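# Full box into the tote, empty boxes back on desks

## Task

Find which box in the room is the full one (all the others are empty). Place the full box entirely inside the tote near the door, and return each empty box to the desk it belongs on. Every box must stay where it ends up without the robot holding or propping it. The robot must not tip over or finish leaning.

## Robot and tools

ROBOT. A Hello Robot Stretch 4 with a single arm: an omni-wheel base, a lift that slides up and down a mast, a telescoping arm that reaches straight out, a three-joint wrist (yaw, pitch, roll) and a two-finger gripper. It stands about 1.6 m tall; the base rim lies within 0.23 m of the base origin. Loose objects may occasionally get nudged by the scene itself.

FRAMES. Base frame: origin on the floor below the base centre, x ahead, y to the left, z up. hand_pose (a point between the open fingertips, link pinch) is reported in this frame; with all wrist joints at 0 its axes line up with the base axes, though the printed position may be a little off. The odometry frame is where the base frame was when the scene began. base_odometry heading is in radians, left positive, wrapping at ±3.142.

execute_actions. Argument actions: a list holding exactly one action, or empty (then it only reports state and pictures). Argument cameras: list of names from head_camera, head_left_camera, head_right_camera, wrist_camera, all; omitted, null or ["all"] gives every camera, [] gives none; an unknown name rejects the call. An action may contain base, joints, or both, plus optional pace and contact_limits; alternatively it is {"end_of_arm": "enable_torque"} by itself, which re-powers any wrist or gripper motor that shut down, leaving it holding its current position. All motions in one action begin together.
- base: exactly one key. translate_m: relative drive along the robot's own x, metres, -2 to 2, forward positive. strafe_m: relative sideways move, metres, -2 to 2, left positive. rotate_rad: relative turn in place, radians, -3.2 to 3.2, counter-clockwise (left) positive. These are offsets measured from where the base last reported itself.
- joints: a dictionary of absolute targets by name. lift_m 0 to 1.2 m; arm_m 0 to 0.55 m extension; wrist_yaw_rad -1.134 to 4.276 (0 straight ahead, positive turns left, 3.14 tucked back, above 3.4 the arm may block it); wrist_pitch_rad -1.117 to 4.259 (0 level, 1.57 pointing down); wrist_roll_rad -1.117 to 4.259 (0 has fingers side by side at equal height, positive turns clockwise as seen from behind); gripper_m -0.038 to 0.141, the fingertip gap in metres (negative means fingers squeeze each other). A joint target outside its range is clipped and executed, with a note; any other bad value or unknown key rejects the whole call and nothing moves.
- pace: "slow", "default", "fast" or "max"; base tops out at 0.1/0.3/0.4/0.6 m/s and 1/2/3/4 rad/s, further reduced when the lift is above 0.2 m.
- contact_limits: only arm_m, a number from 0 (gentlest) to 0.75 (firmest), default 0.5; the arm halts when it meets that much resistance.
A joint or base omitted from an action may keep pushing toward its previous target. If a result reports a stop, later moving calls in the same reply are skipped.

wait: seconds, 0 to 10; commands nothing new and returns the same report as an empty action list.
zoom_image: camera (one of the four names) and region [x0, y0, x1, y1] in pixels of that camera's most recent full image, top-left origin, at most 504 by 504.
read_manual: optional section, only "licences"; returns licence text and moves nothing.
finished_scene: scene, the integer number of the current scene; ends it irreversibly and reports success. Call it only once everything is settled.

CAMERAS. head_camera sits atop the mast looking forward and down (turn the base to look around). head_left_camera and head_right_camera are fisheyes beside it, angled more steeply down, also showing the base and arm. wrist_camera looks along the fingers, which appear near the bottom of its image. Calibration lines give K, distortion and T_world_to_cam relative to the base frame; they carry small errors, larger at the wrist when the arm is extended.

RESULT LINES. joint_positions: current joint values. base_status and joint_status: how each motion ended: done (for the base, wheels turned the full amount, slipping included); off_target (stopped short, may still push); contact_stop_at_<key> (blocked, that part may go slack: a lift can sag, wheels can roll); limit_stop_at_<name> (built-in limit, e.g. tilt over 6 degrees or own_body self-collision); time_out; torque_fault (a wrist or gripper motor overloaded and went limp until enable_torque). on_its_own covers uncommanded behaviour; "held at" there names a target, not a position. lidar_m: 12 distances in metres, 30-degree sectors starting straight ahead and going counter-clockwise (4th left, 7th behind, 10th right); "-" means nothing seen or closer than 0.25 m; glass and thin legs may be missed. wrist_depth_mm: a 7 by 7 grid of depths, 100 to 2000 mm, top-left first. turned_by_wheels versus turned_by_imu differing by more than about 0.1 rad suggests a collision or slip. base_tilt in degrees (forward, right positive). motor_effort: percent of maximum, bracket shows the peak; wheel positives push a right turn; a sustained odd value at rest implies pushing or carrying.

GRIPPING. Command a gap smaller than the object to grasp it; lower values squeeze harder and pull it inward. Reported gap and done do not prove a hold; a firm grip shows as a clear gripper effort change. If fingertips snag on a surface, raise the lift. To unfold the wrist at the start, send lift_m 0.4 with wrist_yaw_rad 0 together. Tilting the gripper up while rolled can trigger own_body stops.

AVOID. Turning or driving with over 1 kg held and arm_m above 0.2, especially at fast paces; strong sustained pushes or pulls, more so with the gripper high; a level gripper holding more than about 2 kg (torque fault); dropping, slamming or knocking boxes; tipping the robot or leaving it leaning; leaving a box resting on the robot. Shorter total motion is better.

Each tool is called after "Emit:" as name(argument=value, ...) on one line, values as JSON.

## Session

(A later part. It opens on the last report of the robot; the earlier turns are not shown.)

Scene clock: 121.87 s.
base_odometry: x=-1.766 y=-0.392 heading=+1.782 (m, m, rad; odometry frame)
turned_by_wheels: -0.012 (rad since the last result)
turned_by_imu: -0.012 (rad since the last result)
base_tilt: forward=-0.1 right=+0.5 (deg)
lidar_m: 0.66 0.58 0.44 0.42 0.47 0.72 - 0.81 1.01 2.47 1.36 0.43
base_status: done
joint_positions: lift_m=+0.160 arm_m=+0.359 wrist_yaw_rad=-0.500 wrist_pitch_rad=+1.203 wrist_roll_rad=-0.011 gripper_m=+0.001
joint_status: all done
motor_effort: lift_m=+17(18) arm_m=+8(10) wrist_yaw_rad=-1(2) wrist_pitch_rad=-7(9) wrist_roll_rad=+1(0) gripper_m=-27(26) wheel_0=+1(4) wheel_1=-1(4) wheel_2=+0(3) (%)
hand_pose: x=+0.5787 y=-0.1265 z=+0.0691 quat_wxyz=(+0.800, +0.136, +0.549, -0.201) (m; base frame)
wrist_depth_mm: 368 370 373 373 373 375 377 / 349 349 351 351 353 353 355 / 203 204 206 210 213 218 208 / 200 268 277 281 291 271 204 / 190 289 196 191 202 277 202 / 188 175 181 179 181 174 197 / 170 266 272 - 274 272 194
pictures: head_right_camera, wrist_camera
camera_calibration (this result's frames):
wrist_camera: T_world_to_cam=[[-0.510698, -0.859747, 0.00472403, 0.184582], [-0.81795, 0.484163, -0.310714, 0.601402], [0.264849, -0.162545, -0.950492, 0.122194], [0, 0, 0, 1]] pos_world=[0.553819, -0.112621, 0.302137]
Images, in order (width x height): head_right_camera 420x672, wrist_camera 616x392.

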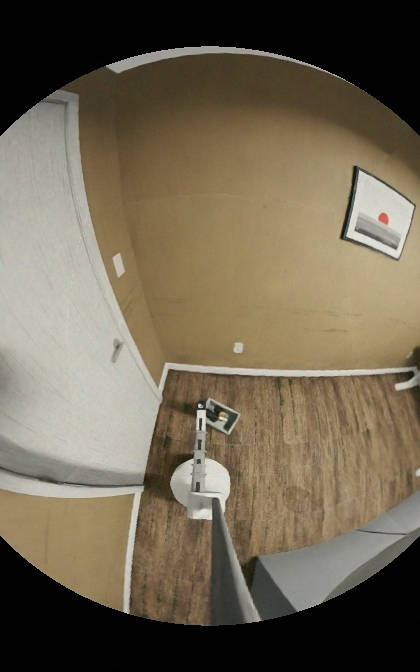

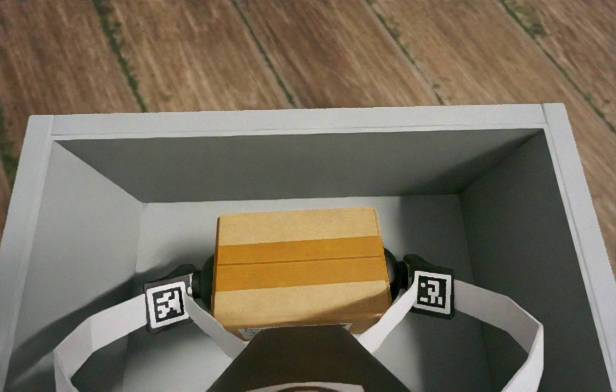

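Emit:
execute_actions(actions=[{"joints": {"lift_m": 0.13}, "pace": "slow"}], cameras=[])

Emit:
execute_actions(actions=[{"joints": {"gripper_m": 0.115}}], cameras=["wrist_camera"])

Emit:
execute_actions(actions=[{"joints": {"lift_m": 0.36}, "pace": "fast"}], cameras=["wrist_camera", "head_camera"])

Scene clock: 123.60 s.
base_odometry: x=-1.766 y=-0.392 heading=+1.782 (m, m, rad; odometry frame)
turned_by_wheels: +0.000 (rad since the last result)
turned_by_imu: +0.000 (rad since the last result)
base_tilt: forward=-0.1 right=+0.4 (deg)
lidar_m: 0.66 0.59 0.44 0.41 0.45 0.74 - 0.81 1.02 2.45 1.36 0.45
base_status: not commanded
joint_positions: lift_m=+0.130 arm_m=+0.359 wrist_yaw_rad=-0.500 wrist_pitch_rad=+1.203 wrist_roll_rad=-0.011 gripper_m=+0.001
joint_status: all done
motor_effort: lift_m=+17(17) arm_m=+8(8) wrist_yaw_rad=+0(1) wrist_pitch_rad=-7(7) wrist_roll_rad=+0(0) gripper_m=-27(26) wheel_0=+1(1) wheel_1=-1(0) wheel_2=+0(0) (%)
hand_pose: x=+0.5787 y=-0.1265 z=+0.0391 quat_wxyz=(+0.800, +0.136, +0.549, -0.201) (m; base frame)
wrist_depth_mm: 330 332 334 336 336 338 340 / 175 176 177 177 179 181 181 / 183 202 206 209 213 218 194 / 191 267 276 279 281 270 200 / 190 265 196 191 203 267 202 / 188 175 180 178 181 173 197 / 170 243 244 - 247 247 194
pictures: none
No camera images: the call's "cameras" was empty. Leave "cameras" out to get every camera's image.

Scene clock: 125.60 s.
base_odometry: x=-1.766 y=-0.392 heading=+1.782 (m, m, rad; odometry frame)
turned_by_wheels: +0.000 (rad since the last result)
turned_by_imu: +0.000 (rad since the last result)
base_tilt: forward=-0.1 right=+0.4 (deg)
lidar_m: 0.54 0.59 0.42 0.41 0.46 0.69 2.60 0.80 1.04 2.47 1.38 0.45
base_status: not commanded
joint_positions: lift_m=+0.130 arm_m=+0.359 wrist_yaw_rad=-0.500 wrist_pitch_rad=+1.201 wrist_roll_rad=-0.011 gripper_m=+0.115
joint_status: all done
motor_effort: lift_m=+17(17) arm_m=+8(8) wrist_yaw_rad=+0(0) wrist_pitch_rad=-4(9) wrist_roll_rad=+0(1) gripper_m=-1(23) wheel_0=+1(1) wheel_1=+0(1) wheel_2=+0(0) (%)
hand_pose: x=+0.5790 y=-0.1267 z=+0.0393 quat_wxyz=(+0.800, +0.136, +0.549, -0.201) (m; base frame)
wrist_depth_mm: 334 336 336 340 340 340 342 / 315 178 178 179 180 181 183 / 183 200 204 208 211 216 194 / 190 265 277 277 282 267 200 / 189 266 224 221 229 259 201 / 188 249 214 211 254 255 203 / 187 244 247 - 249 246 204
pictures: wrist_camera
camera_calibration (this result's frames):
wrist_camera: T_world_to_cam=[[-0.51079, -0.859693, 0.00466805, 0.184791], [-0.817479, 0.484013, -0.312186, 0.592299], [0.266125, -0.163277, -0.95001, 0.0928852], [0, 0, 0, 1]] pos_world=[0.553862, -0.11265, 0.272287]
Images, in order (width x height): wrist_camera 616x392.

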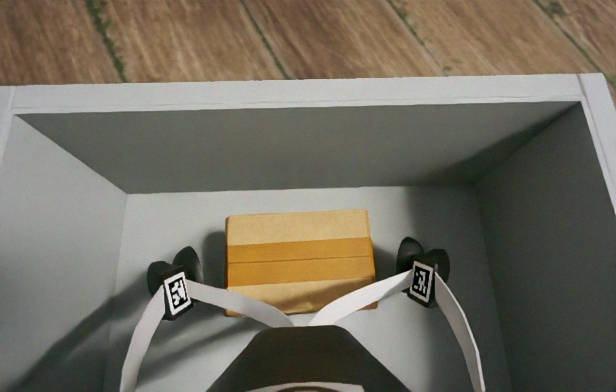

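Scene clock: 127.23 s.
base_odometry: x=-1.766 y=-0.392 heading=+1.782 (m, m, rad; odometry frame)
turned_by_wheels: +0.000 (rad since the last result)
turned_by_imu: +0.000 (rad since the last result)
base_tilt: forward=+0.0 right=+0.3 (deg)
lidar_m: 0.49 0.58 0.45 0.42 0.45 0.74 - 0.82 1.02 2.45 1.37 0.45
base_status: not commanded
joint_positions: lift_m=+0.360 arm_m=+0.359 wrist_yaw_rad=-0.500 wrist_pitch_rad=+1.201 wrist_roll_rad=-0.011 gripper_m=+0.115
joint_status: all done
motor_effort: lift_m=+20(21) arm_m=+8(8) wrist_yaw_rad=+1(0) wrist_pitch_rad=-3(3) wrist_roll_rad=+0(0) gripper_m=-1(2) wheel_0=+1(1) wheel_1=+0(0) wheel_2=+0(0) (%)
hand_pose: x=+0.5791 y=-0.1267 z=+0.2691 quat_wxyz=(+0.800, +0.136, +0.549, -0.201) (m; base frame)
wrist_depth_mm: 504 559 615 621 627 634 634 / 569 585 585 585 591 591 591 / 549 554 554 559 559 564 564 / 521 525 530 530 530 535 535 / 496 500 459 473 433 508 512 / 480 473 452 433 427 480 484 / 455 449 449 - 455 455 462
pictures: head_camera, wrist_camera
camera_calibration (this result's frames):
wrist_camera: T_world_to_cam=[[-0.510791, -0.859693, 0.00465928, 0.183726], [-0.817412, 0.483976, -0.312416, 0.664109], [0.266327, -0.163388, -0.949934, 0.310979], [0, 0, 0, 1]] pos_world=[0.553874, -0.112655, 0.502032]
Images, in order (width x height): head_camera 420x560, wrist_camera 616x392.

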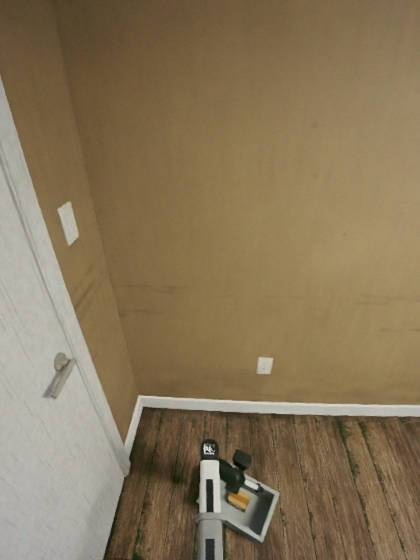

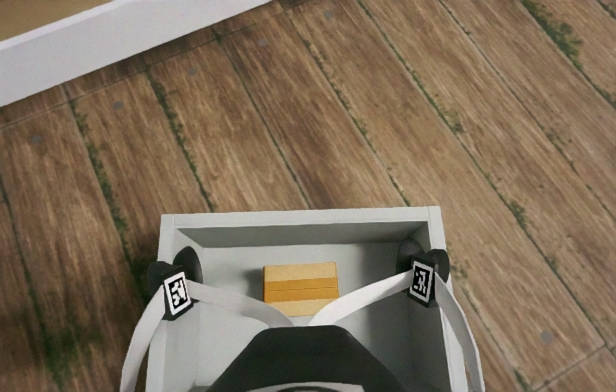

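The full box is resting inside the tote and the gripper is clear of it. I'm ending scene 2.

Emit:
finished_scene(scene=2)

The scene is finished: the task was done.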